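# Four arms build a three-block leaning arch

## Task

Using the three blocks, make an arch. The arms' table-top mounts in the scene frame (metres, heading in degrees counter-clockwise from +x) are roughly: arm1 at x=+0.65 y=+0.00 z=+0.72 heading +180; arm2 at x=+0.00 y=+0.65 z=+0.72 heading -90; arm3 at x=-0.65 y=+0.00 z=+0.72 heading +0; arm4 at x=+0.00 y=-0.65 z=+0.72 heading +90. The two identical leaning blocks must each stand upright on one end (either end), sitting flat on the table, tilted toward one another. The third block, the keystone, must sit centred between them on their slanted upper faces, touching both with no gap. All three blocks must lie along one line. Any number of arms may help. The arch must hold up by itself, not because a robot is still supporting it. At the end, release everything and move the arms away.

## Robot and tools

Robots: four identical i2rt Big YAM arms named arm1, arm2, arm3 and arm4, mounted on the table top at the positions given in the task. Each has six revolute joints, a two-finger gripper and one wrist camera (arm1_cam_wrist, arm2_cam_wrist, arm3_cam_wrist, arm4_cam_wrist). With joints 1 and 6 at 0 and the hand level and forward, the camera rides above the hand looking toward the fingertips. Reach is about 1.0 m from the joint 1 axis.

Frame: one shared scene frame, origin on the floor, +z up; the table top is near z=0.72. The hand point is midway between the fingertips; the hand's z axis runs along the fingers and the fingers close along its y axis.

execute_actions: argument actions is a list holding exactly one action, or empty (an empty list just returns state and pictures). The action is an object keyed by arm name; each arm gets a joints object of absolute targets by name, not offsets: joint1_rad (-2.879 to 2.879, turns the arm about its base, positive counter-clockwise seen from above, 0 points along the base heading), joint2_rad (0 to 3.141, shoulder; 0 is upper arm pointing back and roughly level, increasing raises it then tips it forward), joint3_rad (0 to 3.019, elbow; 0 folded, increasing opens), joint4_rad (-1.692 to 1.57, wrist pitch, positive lifts the fingers), joint5_rad (-1.57 to 1.57, sideways wrist swing, positive to the arm's right), joint6_rad (-2.094 to 2.094, hand roll, positive clockwise viewed from behind the hand), all in radians, and gripper_m (0 to 0.093, fingertip gap in metres). You may give any subset of joints and arms. Omitted joints or arms may still be driving toward an earlier target. All named motions start together and may finish at different times; joints move at different rates so the hand can sweep a wide path. An action lasts at most 15 s. Optional cameras: list of camera names, or ["all"], null or omitted for all, [] for none. Any unknown key, camera name or out-of-range number rejects the entire call and nothing moves.

Results: each arm's joint_positions and joint_status, plus images in the order named on the pictures line. Done tolerances: ±0.045, ±0.14, ±0.09, ±0.055, ±0.03, ±0.035 rad for joints 1 to 6 and ±0.003 m for the gripper. Status words: off_target means it stopped short and may still be pushing; contact_stop or time_out means the joint stopped and holds there, except a timed-out joint that keeps a target (the old one, or one within 0.375, 0.375, 0.113, 0.225, 0.075, 0.3 rad of where it is for joints 1 to 6) and keeps pushing, listed under on_its_own, and it may move on its own if the path opens. To relieve such a push, command the joint its reported position. on_its_own lists what this call did not command; its held at value is the target being held, not the current position. A line saying joint command not followed (often with a cause: line) means a collision guard blocked that arm's joint targets, shown as not_followed; its gripper target still runs, and the blocked targets may be retried with later actions until replaced by passable ones. Empty calls never show this line. The guard can act too late, and between arms it ignores fingers, gripper housings and wrist cameras. Tiny target changes near the current position may produce no motion. A joint carrying a load sinks over time.

If a result reports a stop, later execute_actions, wait and finished_scene calls in that same reply are skipped.

wait: seconds from 0 to 10; commands nothing, the scene keeps running, returns the same as an empty action.

zoom_image: camera (a wrist camera with a full image in the latest result) and region [x0, y0, x1, y1] in pixels, origin top-left, at most 504 by 504; returns a finer view.

finished_scene: scene integer of the current scene; ends it permanently after the last command has been held and reports success. The arch must already be standing on its own. Replying with no tool call ends everything.

Cameras: fisheye, 504x504, calibration lines give K, D, theta_max_deg, T_world_to_cam (scene frame to camera) and pos_world. Real values may differ slightly (about 0.5 percent focal, 1.5 px principal point, 0.5 degrees and 2.5 mm pose), and wrist poses are computed from reported joints, so joint errors add more. Updated values appear in results when they change.

Heat: holding loads or pushing heats motors, even between calls. A MOTOR HOT line appears from 85 °C; at 100 °C that arm and its gripper go limp and it falls, reported as an OVER-TEMPERATURE FAULT, with unfinished keys reading limit_stop_at_motor_heat; resend those targets afterwards. Some heat persists into later scenes.

Avoid: two arms pressing together (ends the run) or hitting hard; knocking or dropping blocks, or pushing anything out of the work area (ends the scene); slams and long hard pushes, since the arm does not stop on contact. Objects may occasionally get a brief nudge from outside. The robot holds its last command while you are composing a reply. Quicker robot motion is preferred.

Each tool is called after "Emit:" as name([rows], argument=value, ...), one row to a line, values as JSON.

## Session

Emit:
execute_actions(actions=[])

Scene clock: 0.00 s.
Motor temperatures (°C, as the motors report them): arm1=[25 27 35 24 24 23] | arm2=[25 26 31 27 25 25] | arm3=[24 24 30 25 23 23] | arm4=[26 28 30 26 27 26]
arm1.joint_positions: joint1_rad=+0.632 joint2_rad=+0.251 joint3_rad=+1.645 joint4_rad=-1.372 joint5_rad=+0.178 joint6_rad=+0.600 gripper_m=+0.095
arm1.joint_status: not commanded
arm1.hand: x=+0.6572 y=+0.0362 z=+1.4200 quat_wxyz=(-0.374, -0.693, +0.036, +0.615) (m; scene frame)
arm2.joint_positions: joint1_rad=+0.544 joint2_rad=+0.478 joint3_rad=+1.567 joint4_rad=-1.539 joint5_rad=-0.018 joint6_rad=+0.175 gripper_m=+0.094
arm2.joint_status: not commanded
arm2.hand: x=+0.0534 y=+0.5500 z=+1.3653 quat_wxyz=(-0.485, -0.489, -0.691, +0.218) (m; scene frame)
arm3.joint_positions: joint1_rad=-0.438 joint2_rad=+0.345 joint3_rad=+1.453 joint4_rad=-1.160 joint5_rad=-0.273 joint6_rad=+0.498 gripper_m=+0.094
arm3.joint_status: not commanded
arm3.hand: x=-0.5372 y=+0.0031 z=+1.4412 quat_wxyz=(-0.675, -0.236, -0.688, -0.120) (m; scene frame)
arm4.joint_positions: joint1_rad=-0.032 joint2_rad=+0.463 joint3_rad=+1.422 joint4_rad=-1.251 joint5_rad=-0.184 joint6_rad=-0.707 gripper_m=+0.094
arm4.joint_status: not commanded
arm4.hand: x=-0.0167 y=-0.4848 z=+1.3672 quat_wxyz=(-0.513, +0.741, -0.304, -0.308) (m; scene frame)
pictures: arm1_cam_wrist, arm2_cam_wrist, arm3_cam_wrist, arm4_cam_wrist
camera_calibration (this result's frames):
arm1_cam_wrist: T_world_to_cam=[[-0.417392, 0.706347, -0.571715, 1.06331], [0.708101, -0.141502, -0.691787, 0.530229], [-0.569541, -0.693579, -0.441103, 1.15243], [0, 0, 0, 1]] pos_world=[0.724714, 0.123261, 1.48305]
arm2_cam_wrist: T_world_to_cam=[[-0.890172, -0.4229, -0.169556, 0.51024], [-0.305523, 0.830114, -0.46644, 0.204791], [0.338008, -0.363409, -0.86815, 1.49182], [0, 0, 0, 1]] pos_world=[0.0125233, 0.58792, 1.47716]
arm3_cam_wrist: T_world_to_cam=[[-0.165153, -0.860289, -0.482315, 0.61297], [-0.553121, 0.485677, -0.676887, 0.681207], [0.816567, 0.154988, -0.556054, 1.36809], [0, 0, 0, 1]] pos_world=[-0.63911, -0.0155529, 1.51748]
arm4_cam_wrist: T_world_to_cam=[[0.76639, 0.272271, 0.581821, -0.649395], [0.585494, -0.668697, -0.458303, 0.314028], [0.264279, 0.691891, -0.671895, 1.38415], [0, 0, 0, 1]] pos_world=[-0.0519739, -0.570881, 1.45176]
Images, in order (width x height): arm1_cam_wrist 504x504, arm2_cam_wrist 504x504, arm3_cam_wrist 504x504, arm4_cam_wrist 504x504.

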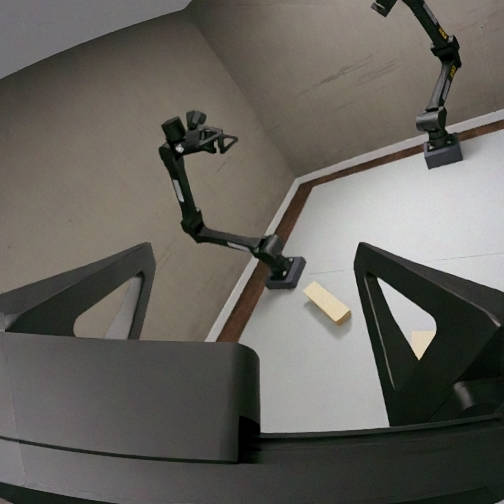

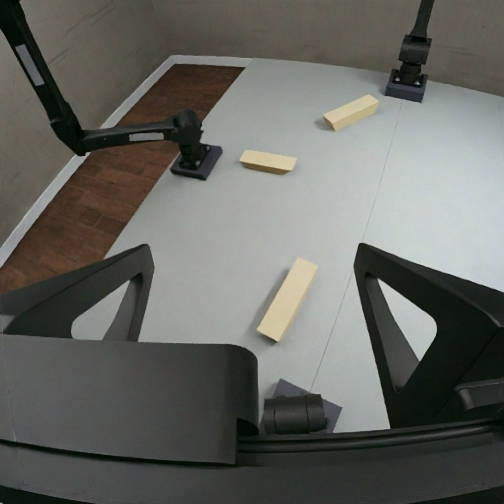

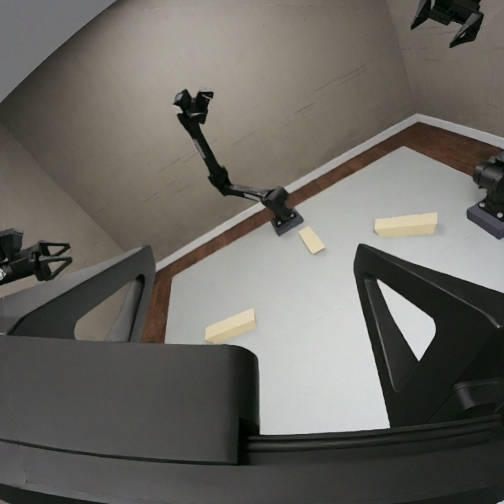

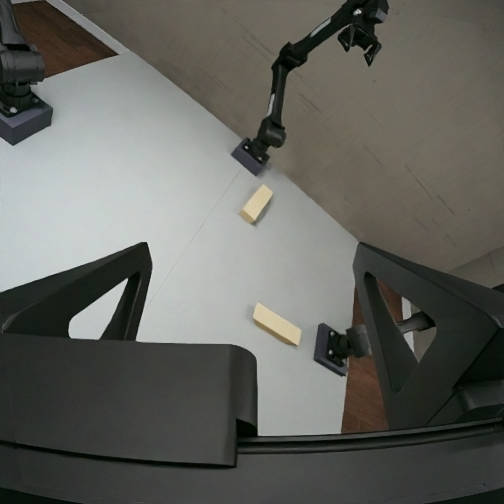

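Emit:
execute_actions([
  {"arm1":{"joints":{"joint1_rad":0.255,"joint2_rad":0.5,"joint3_rad":0.85,"joint4_rad":-1.28,"joint5_rad":0,"joint6_rad":0}},"arm2":{"joints":{"joint1_rad":0.53,"joint2_rad":0.6,"joint3_rad":0.92,"joint4_rad":-1.25,"joint5_rad":0,"joint6_rad":0}},"arm3":{"joints":{"joint1_rad":0,"joint2_rad":1.4,"joint3_rad":0.2,"joint4_rad":1.12,"joint5_rad":0,"joint6_rad":0,"gripper_m":0}},"arm4":{"joints":{"joint1_rad":-0.66,"joint2_rad":0.6,"joint3_rad":0.92,"joint4_rad":-1.25,"joint5_rad":0,"joint6_rad":0}}},
])

Scene clock: 13.63 s.
Motor temperatures (°C, as the motors report them): arm1=[25 28 36 24 24 23] | arm2=[25 26 32 27 25 25] | arm3=[24 25 31 25 23 23] | arm4=[26 28 32 26 27 26]
arm1.joint_positions: joint1_rad=+0.263 joint2_rad=+0.500 joint3_rad=+0.842 joint4_rad=-1.281 joint5_rad=+0.003 joint6_rad=+0.012 gripper_m=+0.095
arm1.joint_status: all done
arm1.hand: x=+0.4397 y=-0.0662 z=+1.0529 quat_wxyz=(-0.047, -0.938, -0.137, +0.314) (m; scene frame)
arm2.joint_positions: joint1_rad=+0.541 joint2_rad=+0.606 joint3_rad=+0.909 joint4_rad=-1.269 joint5_rad=-0.003 joint6_rad=+0.012 gripper_m=+0.094
arm2.joint_status: all done
arm2.hand: x=+0.1202 y=+0.4287 z=+1.0822 quat_wxyz=(-0.260, -0.490, -0.819, +0.144) (m; scene frame)
arm3.joint_positions: joint1_rad=-0.005 joint2_rad=+1.399 joint3_rad=+0.199 joint4_rad=+1.100 joint5_rad=-0.002 joint6_rad=+0.012 gripper_m=+0.000
arm3.joint_status: all done
arm3.hand: x=-0.2435 y=+0.0025 z=+0.9214 quat_wxyz=(-0.667, -0.001, -0.745, -0.005) (m; scene frame)
arm4.joint_positions: joint1_rad=-0.651 joint2_rad=+0.602 joint3_rad=+0.914 joint4_rad=-1.251 joint5_rad=+0.000 joint6_rad=-0.010 gripper_m=+0.094
arm4.joint_status: all done
arm4.hand: x=+0.1621 y=-0.4497 z=+1.0822 quat_wxyz=(-0.275, +0.420, -0.854, -0.137) (m; scene frame)
pictures: arm1_cam_wrist, arm2_cam_wrist, arm3_cam_wrist, arm4_cam_wrist
camera_calibration (this result's frames):
arm1_cam_wrist: T_world_to_cam=[[-0.285019, 0.958358, -0.0177108, 0.210182], [0.958303, 0.28451, -0.0266361, -0.366352], [-0.0204881, -0.0245641, -0.999488, 1.1865], [0, 0, 0, 1]] pos_world=[0.435291, -0.0680534, 1.17986]
arm2_cam_wrist: T_world_to_cam=[[-0.879651, -0.475461, -0.012247, 0.32146], [-0.47561, 0.879503, 0.0164023, -0.329392], [0.00297263, 0.0202531, -0.99979, 1.19762], [0, 0, 0, 1]] pos_world=[0.122551, 0.418288, 1.20671]
arm3_cam_wrist: T_world_to_cam=[[0.00466965, -0.999974, -0.0055736, 0.0126852], [-0.665212, 0.00105527, -0.746654, 0.530302], [0.74664, 0.00719424, -0.665189, 0.923199], [0, 0, 0, 1]] pos_world=[-0.336594, 0.00548355, 1.01013]
arm4_cam_wrist: T_world_to_cam=[[0.789662, -0.61338, 0.0140775, -0.417819], [-0.61349, -0.789686, 0.00516289, -0.259516], [0.00794997, -0.0127133, -0.999888, 1.20082], [0, 0, 0, 1]] pos_world=[0.161179, -0.445951, 1.20791]
Images, in order (width x height): arm1_cam_wrist 504x504, arm2_cam_wrist 504x504, arm3_cam_wrist 504x504, arm4_cam_wrist 504x504.

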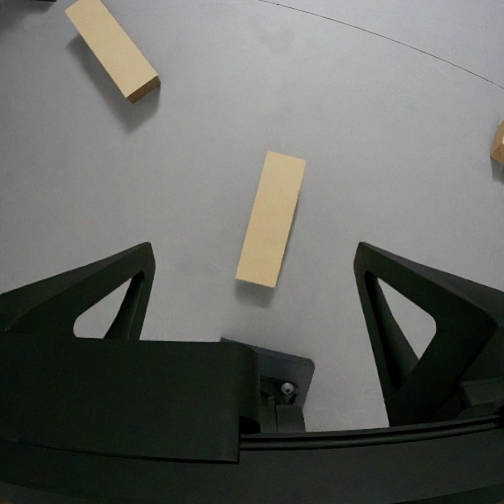

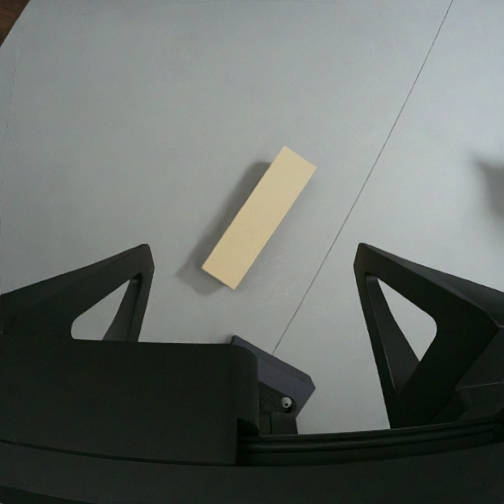

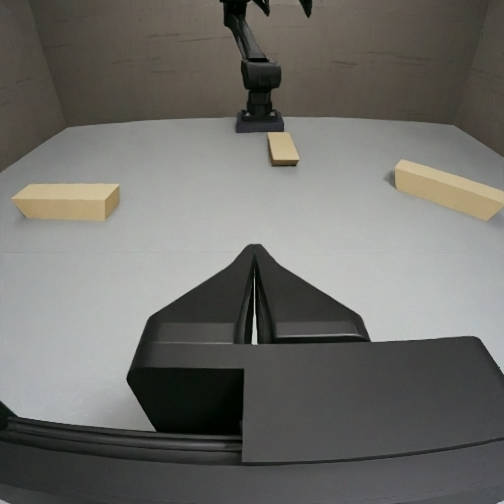

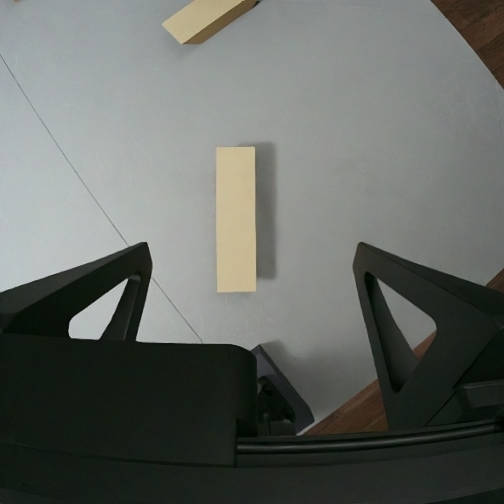

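Emit:
execute_actions([
  {"arm1":{"joints":{"joint1_rad":0.163,"joint2_rad":1.25,"joint3_rad":0.695,"joint4_rad":-1.0,"joint6_rad":0.176}},"arm2":{"joints":{"joint1_rad":0.513,"joint2_rad":1.315,"joint3_rad":0.703,"joint4_rad":-0.925,"joint6_rad":0.605}},"arm4":{"joints":{"joint1_rad":-0.572,"joint2_rad":1.335,"joint3_rad":0.738,"joint4_rad":-0.938,"joint6_rad":0.072}}},
], cameras=["arm1_cam_wrist","arm2_cam_wrist","arm4_cam_wrist"])

Scene clock: 45.10 s.
Motor temperatures (°C, as the motors report them): arm1=[25 27 41 24 24 23] | arm2=[25 25 35 27 25 25] | arm3=[24 24 31 26 23 23] | arm4=[26 28 35 26 27 26]
arm1.joint_positions: joint1_rad=+0.169 joint2_rad=+1.252 joint3_rad=+0.689 joint4_rad=-1.009 joint5_rad=+0.003 joint6_rad=+0.164 gripper_m=+0.095
arm1.joint_status: all done
arm1.hand: x=+0.3686 y=-0.0589 z=+0.8145 quat_wxyz=(+0.001, -1.000, -0.022, +0.007) (m; scene frame)
arm2.joint_positions: joint1_rad=+0.522 joint2_rad=+1.319 joint3_rad=+0.695 joint4_rad=-0.937 joint5_rad=-0.003 joint6_rad=+0.593 gripper_m=+0.094
arm2.joint_status: all done
arm2.hand: x=+0.1427 y=+0.3818 z=+0.8137 quat_wxyz=(-0.006, -0.743, -0.669, -0.005) (m; scene frame)
arm3.joint_positions: joint1_rad=-0.005 joint2_rad=+1.399 joint3_rad=+0.199 joint4_rad=+1.100 joint5_rad=-0.002 joint6_rad=+0.012 gripper_m=+0.000
arm3.joint_status: not commanded
arm3.hand: x=-0.2435 y=+0.0025 z=+0.9214 quat_wxyz=(-0.667, -0.001, -0.745, -0.005) (m; scene frame)
arm4.joint_positions: joint1_rad=-0.580 joint2_rad=+1.339 joint3_rad=+0.735 joint4_rad=-0.956 joint5_rad=+0.000 joint6_rad=+0.061 gripper_m=+0.094
arm4.joint_status: all done
arm4.hand: x=+0.1784 y=-0.3886 z=+0.8139 quat_wxyz=(+0.001, +0.443, -0.897, -0.005) (m; scene frame)
pictures: arm1_cam_wrist, arm2_cam_wrist, arm4_cam_wrist
camera_calibration (this result's frames):
arm1_cam_wrist: T_world_to_cam=[[-0.0324266, 0.999425, -0.00990589, 0.0816356], [0.821594, 0.0322981, 0.569158, -0.756402], [0.56915, 0.0103172, -0.822169, 0.587173], [0, 0, 0, 1]] pos_world=[0.289913, -0.0632163, 0.914076]
arm2_cam_wrist: T_world_to_cam=[[-0.994571, 0.103671, -0.00898481, 0.108301], [0.079212, 0.81025, 0.580706, -0.785014], [0.0674824, 0.576842, -0.814063, 0.557164], [0, 0, 0, 1]] pos_world=[0.132296, 0.303435, 0.910403]
arm4_cam_wrist: T_world_to_cam=[[0.796933, -0.604023, 0.00732032, -0.381552], [-0.492701, -0.642951, 0.586396, -0.637387], [-0.34949, -0.470925, -0.809992, 0.664291], [0, 0, 0, 1]] pos_world=[0.222193, -0.327443, 0.914624]
Images, in order (width x height): arm1_cam_wrist 504x504, arm2_cam_wrist 504x504, arm4_cam_wrist 504x504.

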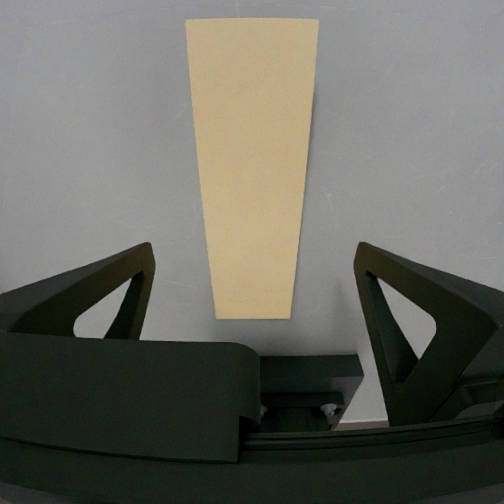

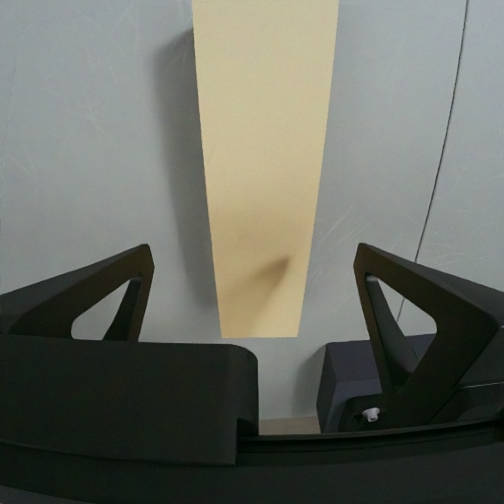

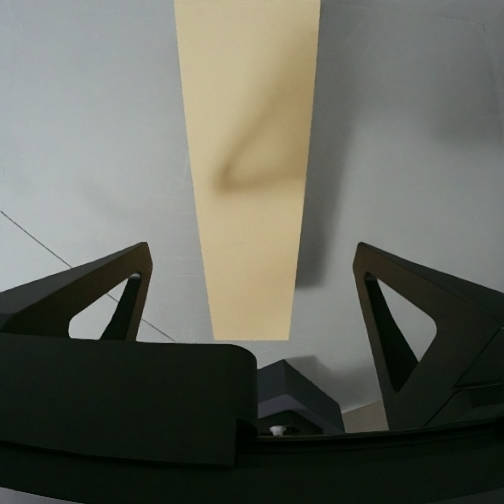

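Emit:
execute_actions([
  {"arm1":{"joints":{"joint2_rad":1.425,"joint3_rad":0.618,"joint4_rad":-0.755}},"arm2":{"joints":{"joint1_rad":0.5,"joint2_rad":1.468,"joint3_rad":0.625,"joint4_rad":-0.70}},"arm4":{"joints":{"joint2_rad":1.48,"joint3_rad":0.662,"joint4_rad":-0.725}}},
])

Scene clock: 55.87 s.
Motor temperatures (°C, as the motors report them): arm1=[25 27 40 24 24 23] | arm2=[25 26 34 27 25 25] | arm3=[24 24 31 26 23 23] | arm4=[26 28 34 26 27 26]
arm1.joint_positions: joint1_rad=+0.169 joint2_rad=+1.438 joint3_rad=+0.609 joint4_rad=-0.765 joint5_rad=+0.003 joint6_rad=+0.164 gripper_m=+0.095
arm1.joint_status: all done
arm1.hand: x=+0.3664 y=-0.0592 z=+0.7403 quat_wxyz=(+0.003, -1.000, -0.022, -0.003) (m; scene frame)
arm2.joint_positions: joint1_rad=+0.509 joint2_rad=+1.483 joint3_rad=+0.614 joint4_rad=-0.712 joint5_rad=-0.003 joint6_rad=+0.594 gripper_m=+0.094
arm2.joint_status: all done
arm2.hand: x=+0.1372 y=+0.3852 z=+0.7447 quat_wxyz=(+0.004, -0.748, -0.664, -0.007) (m; scene frame)
arm3.joint_positions: joint1_rad=-0.005 joint2_rad=+1.399 joint3_rad=+0.199 joint4_rad=+1.100 joint5_rad=-0.002 joint6_rad=+0.012 gripper_m=+0.000
arm3.joint_status: not commanded
arm3.hand: x=-0.2435 y=+0.0025 z=+0.9214 quat_wxyz=(-0.667, -0.001, -0.745, -0.005) (m; scene frame)
arm4.joint_positions: joint1_rad=-0.580 joint2_rad=+1.494 joint3_rad=+0.656 joint4_rad=-0.743 joint5_rad=+0.000 joint6_rad=+0.061 gripper_m=+0.094
arm4.joint_status: all done
arm4.hand: x=+0.1751 y=-0.3923 z=+0.7456 quat_wxyz=(+0.010, +0.443, -0.897, +0.000) (m; scene frame)
pictures: arm1_cam_wrist, arm2_cam_wrist, arm3_cam_wrist, arm4_cam_wrist
camera_calibration (this result's frames):
arm1_cam_wrist: T_world_to_cam=[[-0.0322225, 0.999461, -0.00624673, 0.0783759], [0.809736, 0.0297686, 0.586038, -0.720634], [0.585909, 0.0138255, -0.810259, 0.512676], [0, 0, 0, 1]] pos_world=[0.285668, -0.0639693, 0.83821]
arm2_cam_wrist: T_world_to_cam=[[-0.993062, 0.117564, 0.00237165, 0.0878168], [0.0959415, 0.798428, 0.594397, -0.755127], [0.067986, 0.590501, -0.804168, 0.486757], [0, 0, 0, 1]] pos_world=[0.126563, 0.305159, 0.840072]
arm3_cam_wrist: T_world_to_cam=[[0.00466965, -0.999974, -0.0055736, 0.0126852], [-0.665212, 0.00105527, -0.746654, 0.530302], [0.74664, 0.00719424, -0.665189, 0.923199], [0, 0, 0, 1]] pos_world=[-0.336594, 0.00548355, 1.01013]
arm4_cam_wrist: T_world_to_cam=[[0.797137, -0.603739, 0.00847086, -0.381488], [-0.485741, -0.632881, 0.602925, -0.610921], [-0.358648, -0.484728, -0.797753, 0.593182], [0, 0, 0, 1]] pos_world=[0.220093, -0.329427, 0.844783]
Images, in order (width x height): arm1_cam_wrist 504x504, arm2_cam_wrist 504x504, arm3_cam_wrist 504x504, arm4_cam_wrist 504x504.

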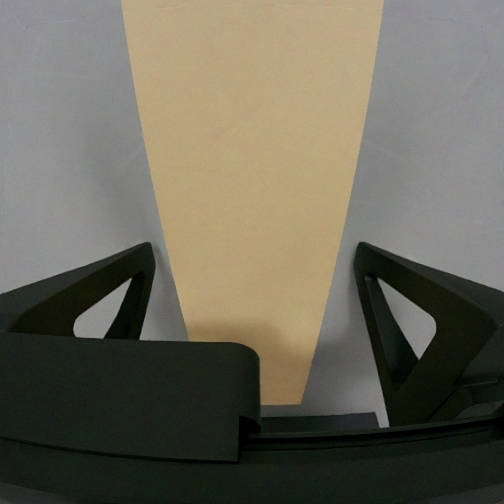

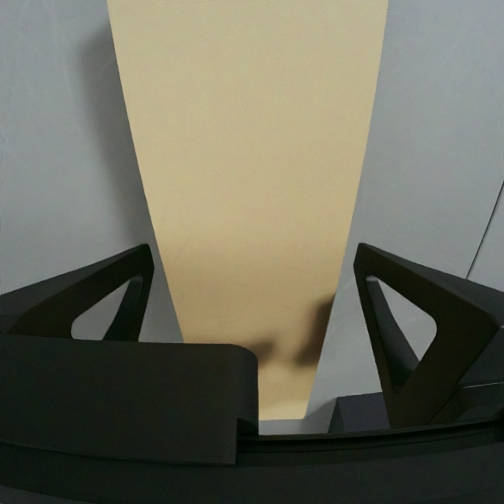

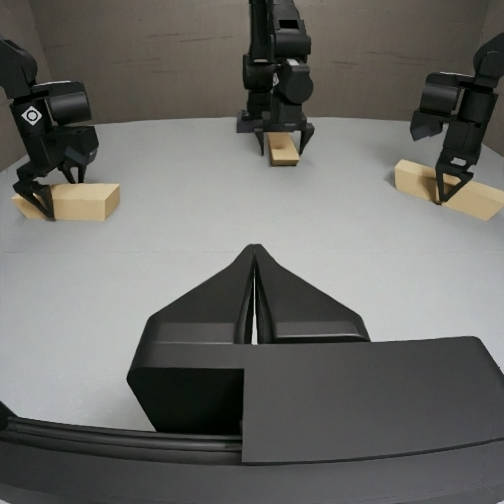

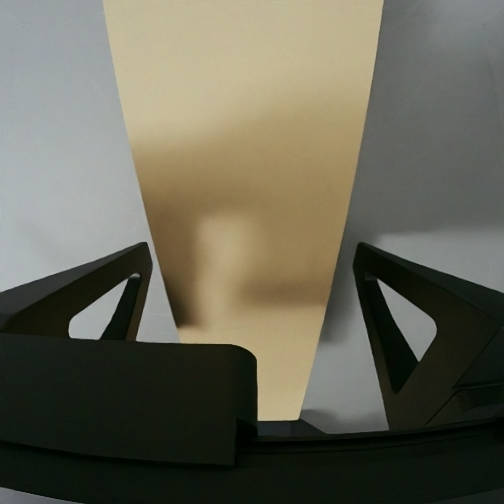

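Emit:
execute_actions([
  {"arm1":{"joints":{"gripper_m":0.0}},"arm2":{"joints":{"gripper_m":0.0}},"arm4":{"joints":{"gripper_m":0.0}}},
], cameras=[])

Emit:
execute_actions([
  {"arm1":{"joints":{"joint2_rad":1.2,"joint3_rad":0.8,"joint4_rad":-1.15}},"arm2":{"joints":{"joint2_rad":1.2,"joint3_rad":0.75,"joint4_rad":-1.08}},"arm4":{"joints":{"joint2_rad":1.2,"joint3_rad":0.75,"joint4_rad":-1.08}}},
], cameras=[])

Emit:
execute_actions([
  {"arm1":{"joints":{"joint1_rad":-0.05,"joint6_rad":1.565,"joint2_rad":1.5,"joint3_rad":1.6,"joint4_rad":-1.62}},"arm2":{"joints":{"joint1_rad":0.042,"joint4_rad":0.2,"joint6_rad":-0.011}},"arm4":{"joints":{"joint1_rad":0.014,"joint4_rad":0.2,"joint6_rad":-0.011}}},
], cameras=["arm3_cam_wrist"])

Scene clock: 65.10 s.
Motor temperatures (°C, as the motors report them): arm1=[25 27 39 24 24 23] | arm2=[25 26 34 27 25 25] | arm3=[24 24 31 26 23 23] | arm4=[26 28 33 26 27 26]
arm1.joint_positions: joint1_rad=+0.169 joint2_rad=+1.438 joint3_rad=+0.609 joint4_rad=-0.763 joint5_rad=+0.001 joint6_rad=+0.166 gripper_m=+0.059
arm1.joint_status: gripper_m off_target (ended at +0.059, target +0.000)
arm1.hand: x=+0.3660 y=-0.0595 z=+0.7403 quat_wxyz=(+0.002, -1.000, -0.021, -0.002) (m; scene frame)
arm2.joint_positions: joint1_rad=+0.509 joint2_rad=+1.482 joint3_rad=+0.614 joint4_rad=-0.710 joint5_rad=-0.002 joint6_rad=+0.597 gripper_m=+0.059
arm2.joint_status: gripper_m off_target (ended at +0.059, target +0.000)
arm2.hand: x=+0.1373 y=+0.3846 z=+0.7448 quat_wxyz=(+0.003, -0.749, -0.662, -0.007) (m; scene frame)
arm3.joint_positions: joint1_rad=-0.005 joint2_rad=+1.399 joint3_rad=+0.199 joint4_rad=+1.100 joint5_rad=-0.002 joint6_rad=+0.012 gripper_m=+0.000
arm3.joint_status: not commanded
arm3.hand: x=-0.2435 y=+0.0025 z=+0.9214 quat_wxyz=(-0.667, -0.001, -0.745, -0.005) (m; scene frame)
arm4.joint_positions: joint1_rad=-0.580 joint2_rad=+1.494 joint3_rad=+0.656 joint4_rad=-0.741 joint5_rad=-0.001 joint6_rad=+0.064 gripper_m=+0.058
arm4.joint_status: gripper_m off_target (ended at +0.058, target +0.000)
arm4.hand: x=+0.1752 y=-0.3918 z=+0.7456 quat_wxyz=(+0.009, +0.442, -0.897, -0.001) (m; scene frame)
pictures: none
No camera images: the call's "cameras" was empty. Leave "cameras" out to get every camera's image.

Scene clock: 66.23 s.
Motor temperatures (°C, as the motors report them): arm1=[25 27 40 24 24 23] | arm2=[25 26 34 27 25 25] | arm3=[24 24 31 26 23 23] | arm4=[26 28 34 26 27 26]
arm1.joint_positions: joint1_rad=+0.169 joint2_rad=+1.200 joint3_rad=+0.778 joint4_rad=-1.143 joint5_rad=+0.001 joint6_rad=+0.166 gripper_m=+0.059
arm1.joint_status: all done
arm1.hand: x=+0.3622 y=-0.0605 z=+0.8585 quat_wxyz=(+0.000, -1.000, -0.021, +0.011) (m; scene frame)
arm2.joint_positions: joint1_rad=+0.509 joint2_rad=+1.208 joint3_rad=+0.705 joint4_rad=-1.071 joint5_rad=-0.002 joint6_rad=+0.597 gripper_m=+0.059
arm2.joint_status: all done
arm2.hand: x=+0.1291 y=+0.3982 z=+0.8471 quat_wxyz=(+0.000, -0.749, -0.662, -0.006) (m; scene frame)
arm3.joint_positions: joint1_rad=-0.005 joint2_rad=+1.399 joint3_rad=+0.199 joint4_rad=+1.100 joint5_rad=-0.002 joint6_rad=+0.012 gripper_m=+0.000
arm3.joint_status: not commanded
arm3.hand: x=-0.2435 y=+0.0025 z=+0.9214 quat_wxyz=(-0.667, -0.001, -0.745, -0.005) (m; scene frame)
arm4.joint_positions: joint1_rad=-0.580 joint2_rad=+1.206 joint3_rad=+0.703 joint4_rad=-1.065 joint5_rad=-0.001 joint6_rad=+0.064 gripper_m=+0.058
arm4.joint_status: all done
arm4.hand: x=+0.1606 y=-0.4151 z=+0.8410 quat_wxyz=(+0.004, +0.442, -0.897, -0.003) (m; scene frame)
pictures: none
No camera images: the call's "cameras" was empty. Leave "cameras" out to get every camera's image.

Scene clock: 68.30 s.
Motor temperatures (°C, as the motors report them): arm1=[25 27 40 24 24 23] | arm2=[25 26 34 27 25 25] | arm3=[24 24 31 26 23 23] | arm4=[26 28 34 26 27 26]
arm1.joint_positions: joint1_rad=-0.054 joint2_rad=+1.515 joint3_rad=+1.553 joint4_rad=-1.612 joint5_rad=+0.000 joint6_rad=+1.553 gripper_m=+0.059
arm1.joint_status: all done
arm1.hand: x=+0.2071 y=+0.0075 z=+1.0359 quat_wxyz=(-0.005, -0.708, +0.706, +0.004) (m; scene frame)
arm2.joint_positions: joint1_rad=+0.041 joint2_rad=+1.217 joint3_rad=+0.705 joint4_rad=+0.152 joint5_rad=+0.001 joint6_rad=+0.001 gripper_m=+0.059
arm2.joint_status: all done
arm2.hand: x=+0.0003 y=+0.1334 z=+1.0017 quat_wxyz=(-0.405, -0.583, -0.582, +0.398) (m; scene frame)
arm3.joint_positions: joint1_rad=-0.005 joint2_rad=+1.399 joint3_rad=+0.199 joint4_rad=+1.100 joint5_rad=-0.002 joint6_rad=+0.012 gripper_m=+0.000
arm3.joint_status: not commanded
arm3.hand: x=-0.2435 y=+0.0025 z=+0.9214 quat_wxyz=(-0.667, -0.001, -0.745, -0.005) (m; scene frame)
arm4.joint_positions: joint1_rad=+0.014 joint2_rad=+1.215 joint3_rad=+0.703 joint4_rad=+0.148 joint5_rad=-0.001 joint6_rad=-0.002 gripper_m=+0.058
arm4.joint_status: all done
arm4.hand: x=+0.0024 y=-0.1353 z=+0.9987 quat_wxyz=(-0.398, +0.581, -0.583, -0.405) (m; scene frame)
pictures: arm3_cam_wrist
camera_calibration (this result's frames):
arm3_cam_wrist: T_world_to_cam=[[0.00466965, -0.999974, -0.0055736, 0.0126852], [-0.665212, 0.00105527, -0.746654, 0.530302], [0.74664, 0.00719424, -0.665189, 0.923199], [0, 0, 0, 1]] pos_world=[-0.336594, 0.00548355, 1.01013]
Images, in order (width x height): arm3_cam_wrist 504x504.

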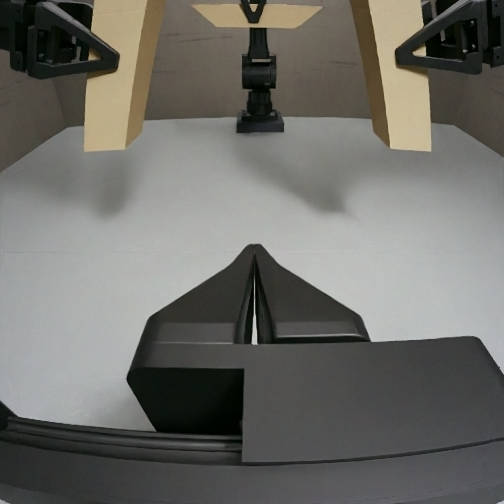

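Emit:
execute_actions([
  {"arm1":{"joints":{"joint1_rad":-0.035,"joint2_rad":1.8,"joint3_rad":2.27,"joint4_rad":-1.68}},"arm2":{"joints":{"joint2_rad":1.57,"joint3_rad":0.626,"joint4_rad":0.836}},"arm4":{"joints":{"joint2_rad":1.55,"joint3_rad":0.64,"joint4_rad":0.785}}},
], cameras=[])

Emit:
execute_actions([
  {"arm2":{"joints":{"joint2_rad":1.674}},"arm4":{"joints":{"joint2_rad":1.652}}},
], cameras=["arm3_cam_wrist"])

Emit:
zoom_image(camera="arm3_cam_wrist", region=[130, 70, 382, 280])

Scene clock: 82.87 s.
Motor temperatures (°C, as the motors report them): arm1=[25 28 44 24 24 23] | arm2=[25 26 37 27 25 25] | arm3=[24 24 31 26 23 23] | arm4=[26 29 37 27 27 26]
arm1.joint_positions: joint1_rad=-0.045 joint2_rad=+1.813 joint3_rad=+2.223 joint4_rad=-1.678 joint5_rad=+0.000 joint6_rad=+1.554 gripper_m=+0.059
arm1.joint_status: all done
arm1.hand: x=+0.0561 y=+0.0046 z=+1.1573 quat_wxyz=(-0.112, -0.702, +0.694, +0.113) (m; scene frame)
arm2.joint_positions: joint1_rad=+0.041 joint2_rad=+1.609 joint3_rad=+0.586 joint4_rad=+0.789 joint5_rad=+0.001 joint6_rad=+0.000 gripper_m=+0.059
arm2.joint_status: all done
arm2.hand: x=+0.0014 y=+0.1090 z=+0.8890 quat_wxyz=(-0.440, -0.557, -0.556, +0.433) (m; scene frame)
arm3.joint_positions: joint1_rad=-0.005 joint2_rad=+1.399 joint3_rad=+0.199 joint4_rad=+1.100 joint5_rad=-0.002 joint6_rad=+0.012 gripper_m=+0.000
arm3.joint_status: not commanded
arm3.hand: x=-0.2435 y=+0.0025 z=+0.9214 quat_wxyz=(-0.667, -0.001, -0.745, -0.005) (m; scene frame)
arm4.joint_positions: joint1_rad=+0.014 joint2_rad=+1.584 joint3_rad=+0.611 joint4_rad=+0.735 joint5_rad=-0.001 joint6_rad=-0.002 gripper_m=+0.058
arm4.joint_status: all done
arm4.hand: x=+0.0013 y=-0.1031 z=+0.8981 quat_wxyz=(-0.434, +0.555, -0.558, -0.440) (m; scene frame)
pictures: none
No camera images: the call's "cameras" was empty. Leave "cameras" out to get every camera's image.

Scene clock: 83.93 s.
Motor temperatures (°C, as the motors report them): arm1=[25 28 44 24 24 23] | arm2=[25 26 36 27 25 25] | arm3=[24 24 31 26 23 23] | arm4=[26 29 37 27 27 26]
arm1.joint_positions: joint1_rad=-0.045 joint2_rad=+1.813 joint3_rad=+2.223 joint4_rad=-1.678 joint5_rad=+0.000 joint6_rad=+1.554 gripper_m=+0.059
arm1.joint_status: not commanded
arm1.hand: x=+0.0561 y=+0.0046 z=+1.1573 quat_wxyz=(-0.112, -0.702, +0.694, +0.113) (m; scene frame)
arm2.joint_positions: joint1_rad=+0.041 joint2_rad=+1.713 joint3_rad=+0.586 joint4_rad=+0.796 joint5_rad=+0.001 joint6_rad=+0.000 gripper_m=+0.059
arm2.joint_status: all done
arm2.hand: x=+0.0018 y=+0.1123 z=+0.8369 quat_wxyz=(-0.413, -0.577, -0.576, +0.406) (m; scene frame)
arm3.joint_positions: joint1_rad=-0.005 joint2_rad=+1.399 joint3_rad=+0.199 joint4_rad=+1.100 joint5_rad=-0.002 joint6_rad=+0.012 gripper_m=+0.000
arm3.joint_status: not commanded
arm3.hand: x=-0.2435 y=+0.0025 z=+0.9214 quat_wxyz=(-0.667, -0.001, -0.745, -0.005) (m; scene frame)
arm4.joint_positions: joint1_rad=+0.014 joint2_rad=+1.688 joint3_rad=+0.611 joint4_rad=+0.741 joint5_rad=-0.001 joint6_rad=-0.002 gripper_m=+0.058
arm4.joint_status: all done
arm4.hand: x=+0.0006 y=-0.1052 z=+0.8447 quat_wxyz=(-0.406, +0.576, -0.578, -0.412) (m; scene frame)
pictures: arm3_cam_wrist
camera_calibration (this result's frames):
arm3_cam_wrist: T_world_to_cam=[[0.00466965, -0.999974, -0.0055736, 0.0126852], [-0.665212, 0.00105527, -0.746654, 0.530302], [0.74664, 0.00719424, -0.665189, 0.923199], [0, 0, 0, 1]] pos_world=[-0.336594, 0.00548355, 1.01013]
Images, in order (width x height): arm3_cam_wrist 504x504.

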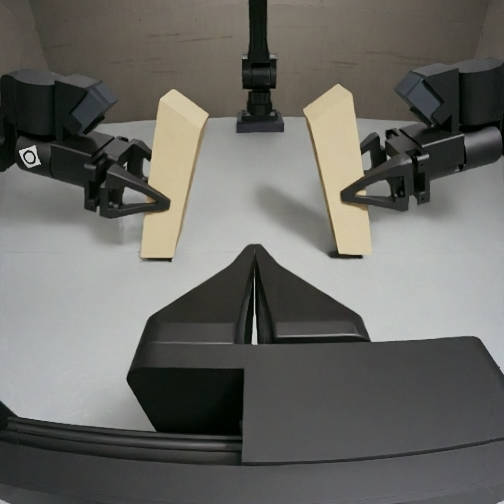

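Region (130, 70, 382, 280) of arm3_cam_wrist's 504x504 image, scaled by 2.000, with more detail than that image has.

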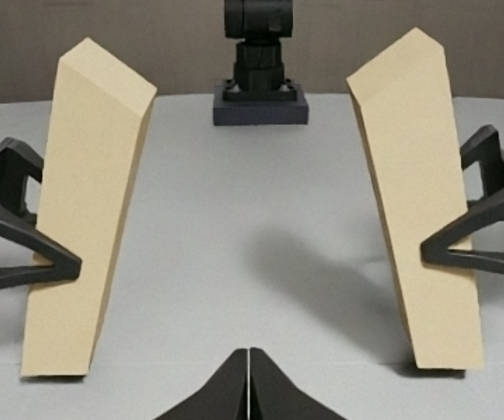

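Emit:
zoom_image(camera="arm3_cam_wrist", region=[115, 215, 205, 275])

Emit:
zoom_image(camera="arm3_cam_wrist", region=[310, 215, 400, 275])

Region (115, 215, 205, 275) of arm3_cam_wrist's 504x504 image, scaled by 5.600, with more detail than that image has.

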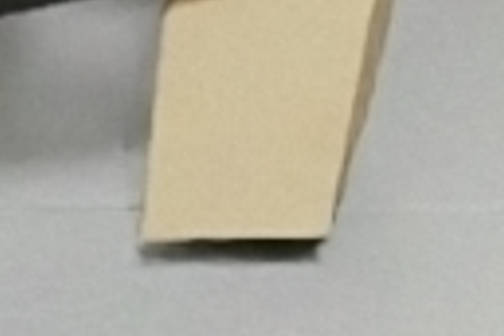

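Region (310, 215, 400, 275) of arm3_cam_wrist's 504x504 image, scaled by 5.600, with more detail than that image has.

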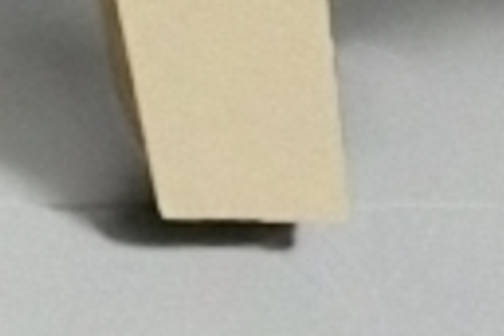

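Emit:
execute_actions([
  {"arm2":{"joints":{"joint2_rad":1.713,"joint3_rad":0.654,"joint4_rad":0.80}},"arm4":{"joints":{"joint2_rad":1.722,"joint3_rad":0.667,"joint4_rad":0.815}},"arm1":{"joints":{"joint2_rad":2.085}}},
], cameras=["arm3_cam_wrist"])

Emit:
zoom_image(camera="arm3_cam_wrist", region=[130, 40, 382, 280])

Emit:
zoom_image(camera="arm3_cam_wrist", region=[115, 215, 205, 275])

Emit:
zoom_image(camera="arm3_cam_wrist", region=[310, 215, 400, 275])

Scene clock: 110.60 s.
Motor temperatures (°C, as the motors report them): arm1=[25 30 47 24 24 23] | arm2=[25 27 35 28 25 25] | arm3=[24 24 30 26 23 23] | arm4=[26 30 35 27 27 26]
arm1.joint_positions: joint1_rad=-0.043 joint2_rad=+2.120 joint3_rad=+2.231 joint4_rad=-1.679 joint5_rad=-0.001 joint6_rad=+1.555 gripper_m=+0.059
arm1.joint_status: all done
arm1.hand: x=-0.0025 y=+0.0034 z=+0.9727 quat_wxyz=(-0.007, -0.711, +0.703, +0.006) (m; scene frame)
arm2.joint_positions: joint1_rad=+0.041 joint2_rad=+1.736 joint3_rad=+0.592 joint4_rad=+0.785 joint5_rad=+0.001 joint6_rad=+0.000 gripper_m=+0.059
arm2.joint_status: all done
arm2.hand: x=+0.0019 y=+0.1123 z=+0.8248 quat_wxyz=(-0.405, -0.582, -0.582, +0.398) (m; scene frame)
arm3.joint_positions: joint1_rad=-0.005 joint2_rad=+1.399 joint3_rad=+0.199 joint4_rad=+1.100 joint5_rad=-0.002 joint6_rad=+0.012 gripper_m=+0.000
arm3.joint_status: not commanded
arm3.hand: x=-0.2435 y=+0.0025 z=+0.9214 quat_wxyz=(-0.667, -0.001, -0.745, -0.005) (m; scene frame)
arm4.joint_positions: joint1_rad=+0.014 joint2_rad=+1.749 joint3_rad=+0.619 joint4_rad=+0.767 joint5_rad=-0.001 joint6_rad=-0.005 gripper_m=+0.058
arm4.joint_status: all done
arm4.hand: x=+0.0003 y=-0.1032 z=+0.8222 quat_wxyz=(-0.399, +0.582, -0.582, -0.404) (m; scene frame)
pictures: arm3_cam_wrist
camera_calibration (this result's frames):
arm3_cam_wrist: T_world_to_cam=[[0.00466965, -0.999974, -0.0055736, 0.0126852], [-0.665212, 0.00105527, -0.746654, 0.530302], [0.74664, 0.00719424, -0.665189, 0.923199], [0, 0, 0, 1]] pos_world=[-0.336594, 0.00548355, 1.01013]
Images, in order (width x height): arm3_cam_wrist 504x504.

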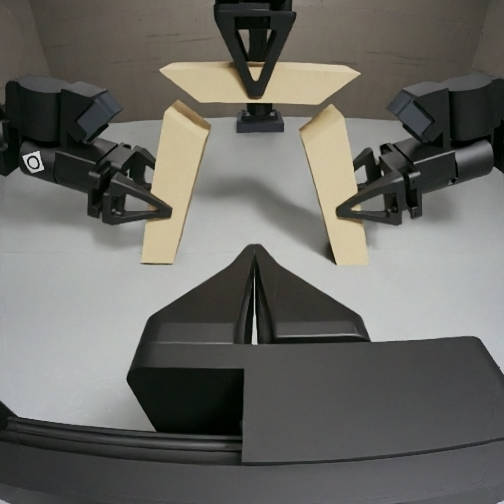

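Region (130, 40, 382, 280) of arm3_cam_wrist's 504x504 image, scaled by 2.000, with more detail than that image has; it fills the top 480 rows of this view, and the rest is white.

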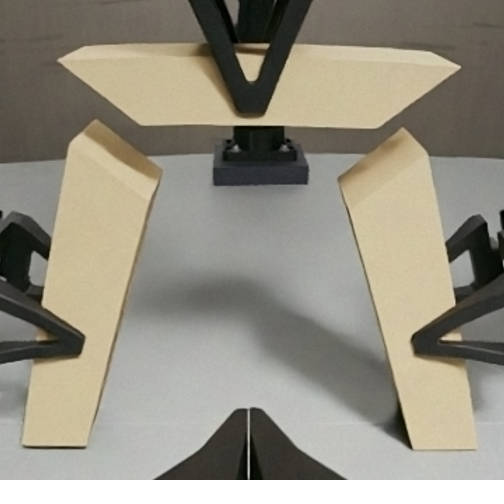

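Region (115, 215, 205, 275) of arm3_cam_wrist's 504x504 image, scaled by 5.600, with more detail than that image has.

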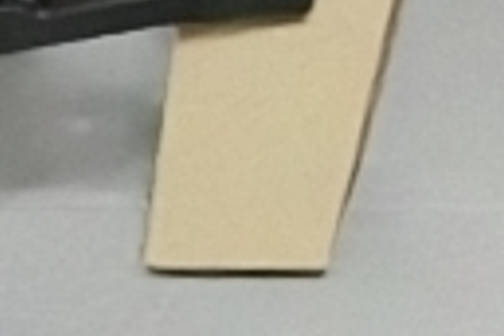

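Region (310, 215, 400, 275) of arm3_cam_wrist's 504x504 image, scaled by 5.600, with more detail than that image has.

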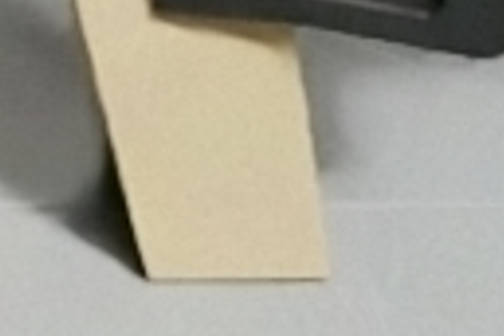

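Emit:
execute_actions([
  {"arm2":{"joints":{"joint4_rad":0.878}},"arm4":{"joints":{"joint4_rad":0.852}},"arm1":{"joints":{"joint1_rad":-0.063,"joint5_rad":-0.02}}},
], cameras=[])

Emit:
execute_actions([
  {"arm2":{"joints":{"joint3_rad":0.612}},"arm4":{"joints":{"joint3_rad":0.631}}},
], cameras=["arm3_cam_wrist"])

Emit:
zoom_image(camera="arm3_cam_wrist", region=[130, 40, 382, 280])

Scene clock: 123.03 s.
Motor temperatures (°C, as the motors report them): arm1=[25 32 47 24 24 23] | arm2=[25 27 35 27 25 25] | arm3=[24 24 30 26 23 23] | arm4=[26 30 35 27 27 26]
arm1.joint_positions: joint1_rad=-0.055 joint2_rad=+2.120 joint3_rad=+2.231 joint4_rad=-1.679 joint5_rad=-0.017 joint6_rad=+1.555 gripper_m=+0.059
arm1.joint_status: all done
arm1.hand: x=-0.0025 y=+0.0081 z=+0.9727 quat_wxyz=(-0.013, -0.707, +0.707, +0.000) (m; scene frame)
arm2.joint_positions: joint1_rad=+0.041 joint2_rad=+1.736 joint3_rad=+0.593 joint4_rad=+0.830 joint5_rad=+0.001 joint6_rad=+0.000 gripper_m=+0.059
arm2.joint_status: all done
arm2.hand: x=+0.0019 y=+0.1081 z=+0.8354 quat_wxyz=(-0.418, -0.573, -0.573, +0.411) (m; scene frame)
arm3.joint_positions: joint1_rad=-0.005 joint2_rad=+1.399 joint3_rad=+0.199 joint4_rad=+1.100 joint5_rad=-0.002 joint6_rad=+0.012 gripper_m=+0.000
arm3.joint_status: not commanded
arm3.hand: x=-0.2435 y=+0.0025 z=+0.9214 quat_wxyz=(-0.667, -0.001, -0.745, -0.005) (m; scene frame)
arm4.joint_positions: joint1_rad=+0.014 joint2_rad=+1.749 joint3_rad=+0.619 joint4_rad=+0.800 joint5_rad=-0.001 joint6_rad=-0.005 gripper_m=+0.058
arm4.joint_status: all done
arm4.hand: x=+0.0004 y=-0.1005 z=+0.8297 quat_wxyz=(-0.408, +0.575, -0.576, -0.414) (m; scene frame)
pictures: none
No camera images: the call's "cameras" was empty. Leave "cameras" out to get every camera's image.

Scene clock: 123.57 s.
Motor temperatures (°C, as the motors report them): arm1=[25 32 47 24 24 23] | arm2=[25 27 35 27 25 25] | arm3=[24 24 30 26 23 23] | arm4=[26 30 35 27 27 26]
arm1.joint_positions: joint1_rad=-0.055 joint2_rad=+2.120 joint3_rad=+2.231 joint4_rad=-1.679 joint5_rad=-0.017 joint6_rad=+1.555 gripper_m=+0.059
arm1.joint_status: not commanded
arm1.hand: x=-0.0025 y=+0.0081 z=+0.9727 quat_wxyz=(-0.013, -0.707, +0.707, +0.000) (m; scene frame)
arm2.joint_positions: joint1_rad=+0.041 joint2_rad=+1.736 joint3_rad=+0.593 joint4_rad=+0.830 joint5_rad=+0.001 joint6_rad=+0.000 gripper_m=+0.059
arm2.joint_status: all done
arm2.hand: x=+0.0019 y=+0.1081 z=+0.8354 quat_wxyz=(-0.418, -0.573, -0.573, +0.411) (m; scene frame)
arm3.joint_positions: joint1_rad=-0.005 joint2_rad=+1.399 joint3_rad=+0.199 joint4_rad=+1.100 joint5_rad=-0.002 joint6_rad=+0.012 gripper_m=+0.000
arm3.joint_status: not commanded
arm3.hand: x=-0.2435 y=+0.0025 z=+0.9214 quat_wxyz=(-0.667, -0.001, -0.745, -0.005) (m; scene frame)
arm4.joint_positions: joint1_rad=+0.014 joint2_rad=+1.749 joint3_rad=+0.619 joint4_rad=+0.800 joint5_rad=-0.001 joint6_rad=-0.005 gripper_m=+0.058
arm4.joint_status: all done
arm4.hand: x=+0.0004 y=-0.1005 z=+0.8297 quat_wxyz=(-0.408, +0.575, -0.576, -0.414) (m; scene frame)
pictures: arm3_cam_wrist
camera_calibration (this result's frames):
arm3_cam_wrist: T_world_to_cam=[[0.00466965, -0.999974, -0.0055736, 0.0126852], [-0.665212, 0.00105527, -0.746654, 0.530302], [0.74664, 0.00719424, -0.665189, 0.923199], [0, 0, 0, 1]] pos_world=[-0.336594, 0.00548355, 1.01013]
Images, in order (width x height): arm3_cam_wrist 504x504.

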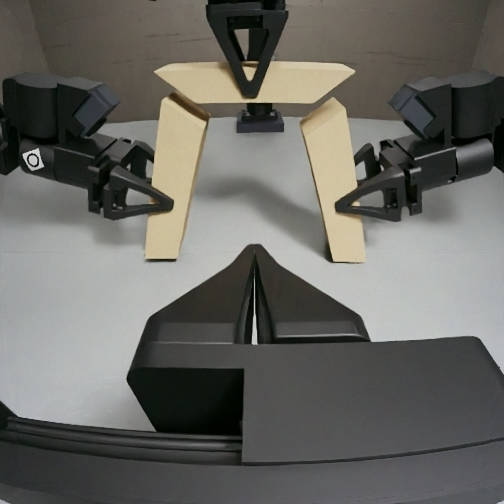

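Region (130, 40, 382, 280) of arm3_cam_wrist's 504x504 image, scaled by 2.000, with more detail than that image has; it fills the top 480 rows of this view, and the rest is white.

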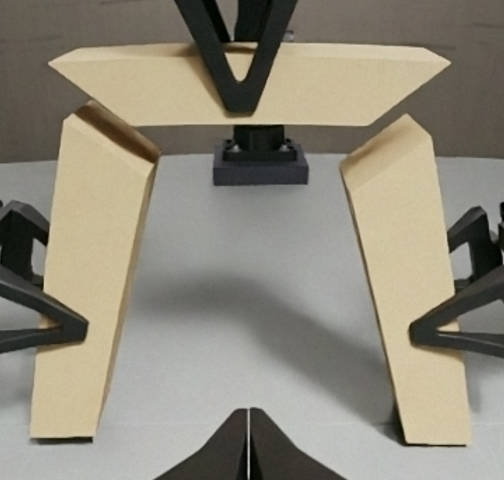

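Emit:
execute_actions([
  {"arm2":{"joints":{"joint3_rad":0.585}},"arm4":{"joints":{"joint3_rad":0.608}}},
], cameras=[])

Scene clock: 127.20 s.
Motor temperatures (°C, as the motors report them): arm1=[25 32 47 24 24 23] | arm2=[25 27 35 28 25 25] | arm3=[24 24 30 26 23 23] | arm4=[26 30 35 27 27 26]
arm1.joint_positions: joint1_rad=-0.055 joint2_rad=+2.120 joint3_rad=+2.231 joint4_rad=-1.679 joint5_rad=-0.017 joint6_rad=+1.555 gripper_m=+0.059
arm1.joint_status: not commanded
arm1.hand: x=-0.0025 y=+0.0081 z=+0.9727 quat_wxyz=(-0.013, -0.707, +0.707, +0.000) (m; scene frame)
arm2.joint_positions: joint1_rad=+0.041 joint2_rad=+1.736 joint3_rad=+0.562 joint4_rad=+0.833 joint5_rad=+0.001 joint6_rad=+0.000 gripper_m=+0.059
arm2.joint_status: all done
arm2.hand: x=+0.0019 y=+0.1210 z=+0.8244 quat_wxyz=(-0.410, -0.579, -0.578, +0.403) (m; scene frame)
arm3.joint_positions: joint1_rad=-0.005 joint2_rad=+1.399 joint3_rad=+0.199 joint4_rad=+1.100 joint5_rad=-0.002 joint6_rad=+0.012 gripper_m=+0.000
arm3.joint_status: not commanded
arm3.hand: x=-0.2435 y=+0.0025 z=+0.9214 quat_wxyz=(-0.667, -0.001, -0.745, -0.005) (m; scene frame)
arm4.joint_positions: joint1_rad=+0.014 joint2_rad=+1.749 joint3_rad=+0.595 joint4_rad=+0.804 joint5_rad=-0.001 joint6_rad=-0.006 gripper_m=+0.058
arm4.joint_status: all done
arm4.hand: x=+0.0003 y=-0.1107 z=+0.8211 quat_wxyz=(-0.402, +0.580, -0.580, -0.408) (m; scene frame)
pictures: none
No camera images: the call's "cameras" was empty. Leave "cameras" out to get every camera's image.

Emit:
execute_actions(actions=[], cameras=["arm3_cam_wrist"])

Emit:
zoom_image(camera="arm3_cam_wrist", region=[130, 40, 382, 280])

Emit:
zoom_image(camera="arm3_cam_wrist", region=[115, 215, 205, 275])

Emit:
zoom_image(camera="arm3_cam_wrist", region=[310, 215, 400, 275])

Scene clock: 133.00 s.
Motor temperatures (°C, as the motors report them): arm1=[25 33 47 24 24 23] | arm2=[25 27 34 28 25 25] | arm3=[24 24 30 26 23 23] | arm4=[26 30 34 27 27 26]
arm1.joint_positions: joint1_rad=-0.055 joint2_rad=+2.120 joint3_rad=+2.231 joint4_rad=-1.679 joint5_rad=-0.017 joint6_rad=+1.555 gripper_m=+0.059
arm1.joint_status: not commanded
arm1.hand: x=-0.0025 y=+0.0081 z=+0.9727 quat_wxyz=(-0.013, -0.707, +0.707, +0.000) (m; scene frame)
arm2.joint_positions: joint1_rad=+0.041 joint2_rad=+1.736 joint3_rad=+0.562 joint4_rad=+0.833 joint5_rad=+0.001 joint6_rad=+0.000 gripper_m=+0.059
arm2.joint_status: all done
arm2.hand: x=+0.0019 y=+0.1210 z=+0.8244 quat_wxyz=(-0.410, -0.579, -0.578, +0.403) (m; scene frame)
arm3.joint_positions: joint1_rad=-0.005 joint2_rad=+1.399 joint3_rad=+0.199 joint4_rad=+1.100 joint5_rad=-0.002 joint6_rad=+0.012 gripper_m=+0.000
arm3.joint_status: not commanded
arm3.hand: x=-0.2435 y=+0.0025 z=+0.9214 quat_wxyz=(-0.667, -0.001, -0.745, -0.005) (m; scene frame)
arm4.joint_positions: joint1_rad=+0.014 joint2_rad=+1.749 joint3_rad=+0.595 joint4_rad=+0.804 joint5_rad=-0.001 joint6_rad=-0.006 gripper_m=+0.058
arm4.joint_status: all done
arm4.hand: x=+0.0003 y=-0.1107 z=+0.8211 quat_wxyz=(-0.402, +0.580, -0.580, -0.408) (m; scene frame)
pictures: arm3_cam_wrist
camera_calibration (this result's frames):
arm3_cam_wrist: T_world_to_cam=[[0.00466965, -0.999974, -0.0055736, 0.0126852], [-0.665212, 0.00105527, -0.746654, 0.530302], [0.74664, 0.00719424, -0.665189, 0.923199], [0, 0, 0, 1]] pos_world=[-0.336594, 0.00548355, 1.01013]
Images, in order (width x height): arm3_cam_wrist 504x504.

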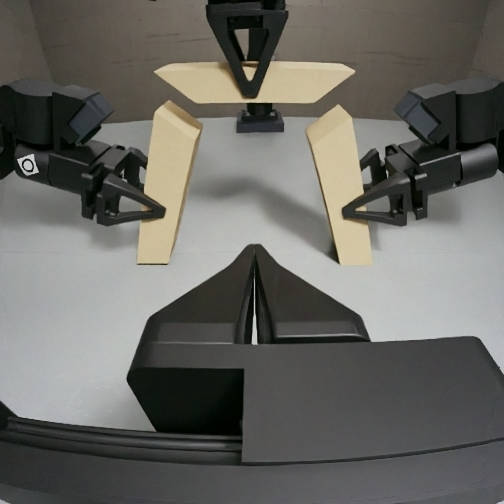

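Region (130, 40, 382, 280) of arm3_cam_wrist's 504x504 image, scaled by 2.000, with more detail than that image has; it fills the top 480 rows of this view, and the rest is white.

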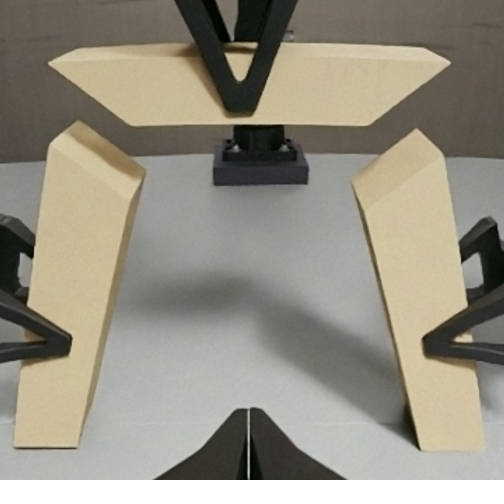

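Region (115, 215, 205, 275) of arm3_cam_wrist's 504x504 image, scaled by 5.600, with more detail than that image has.

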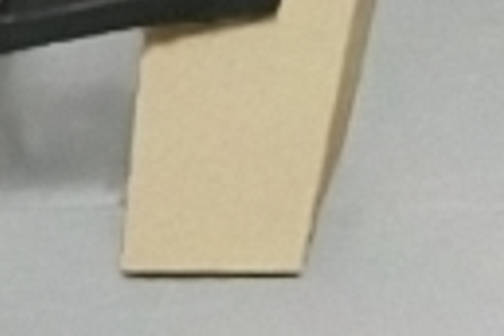

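Region (310, 215, 400, 275) of arm3_cam_wrist's 504x504 image, scaled by 5.600, with more detail than that image has.

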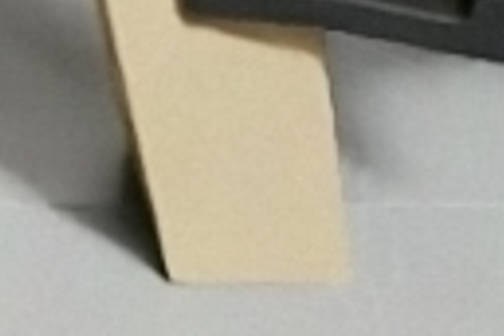

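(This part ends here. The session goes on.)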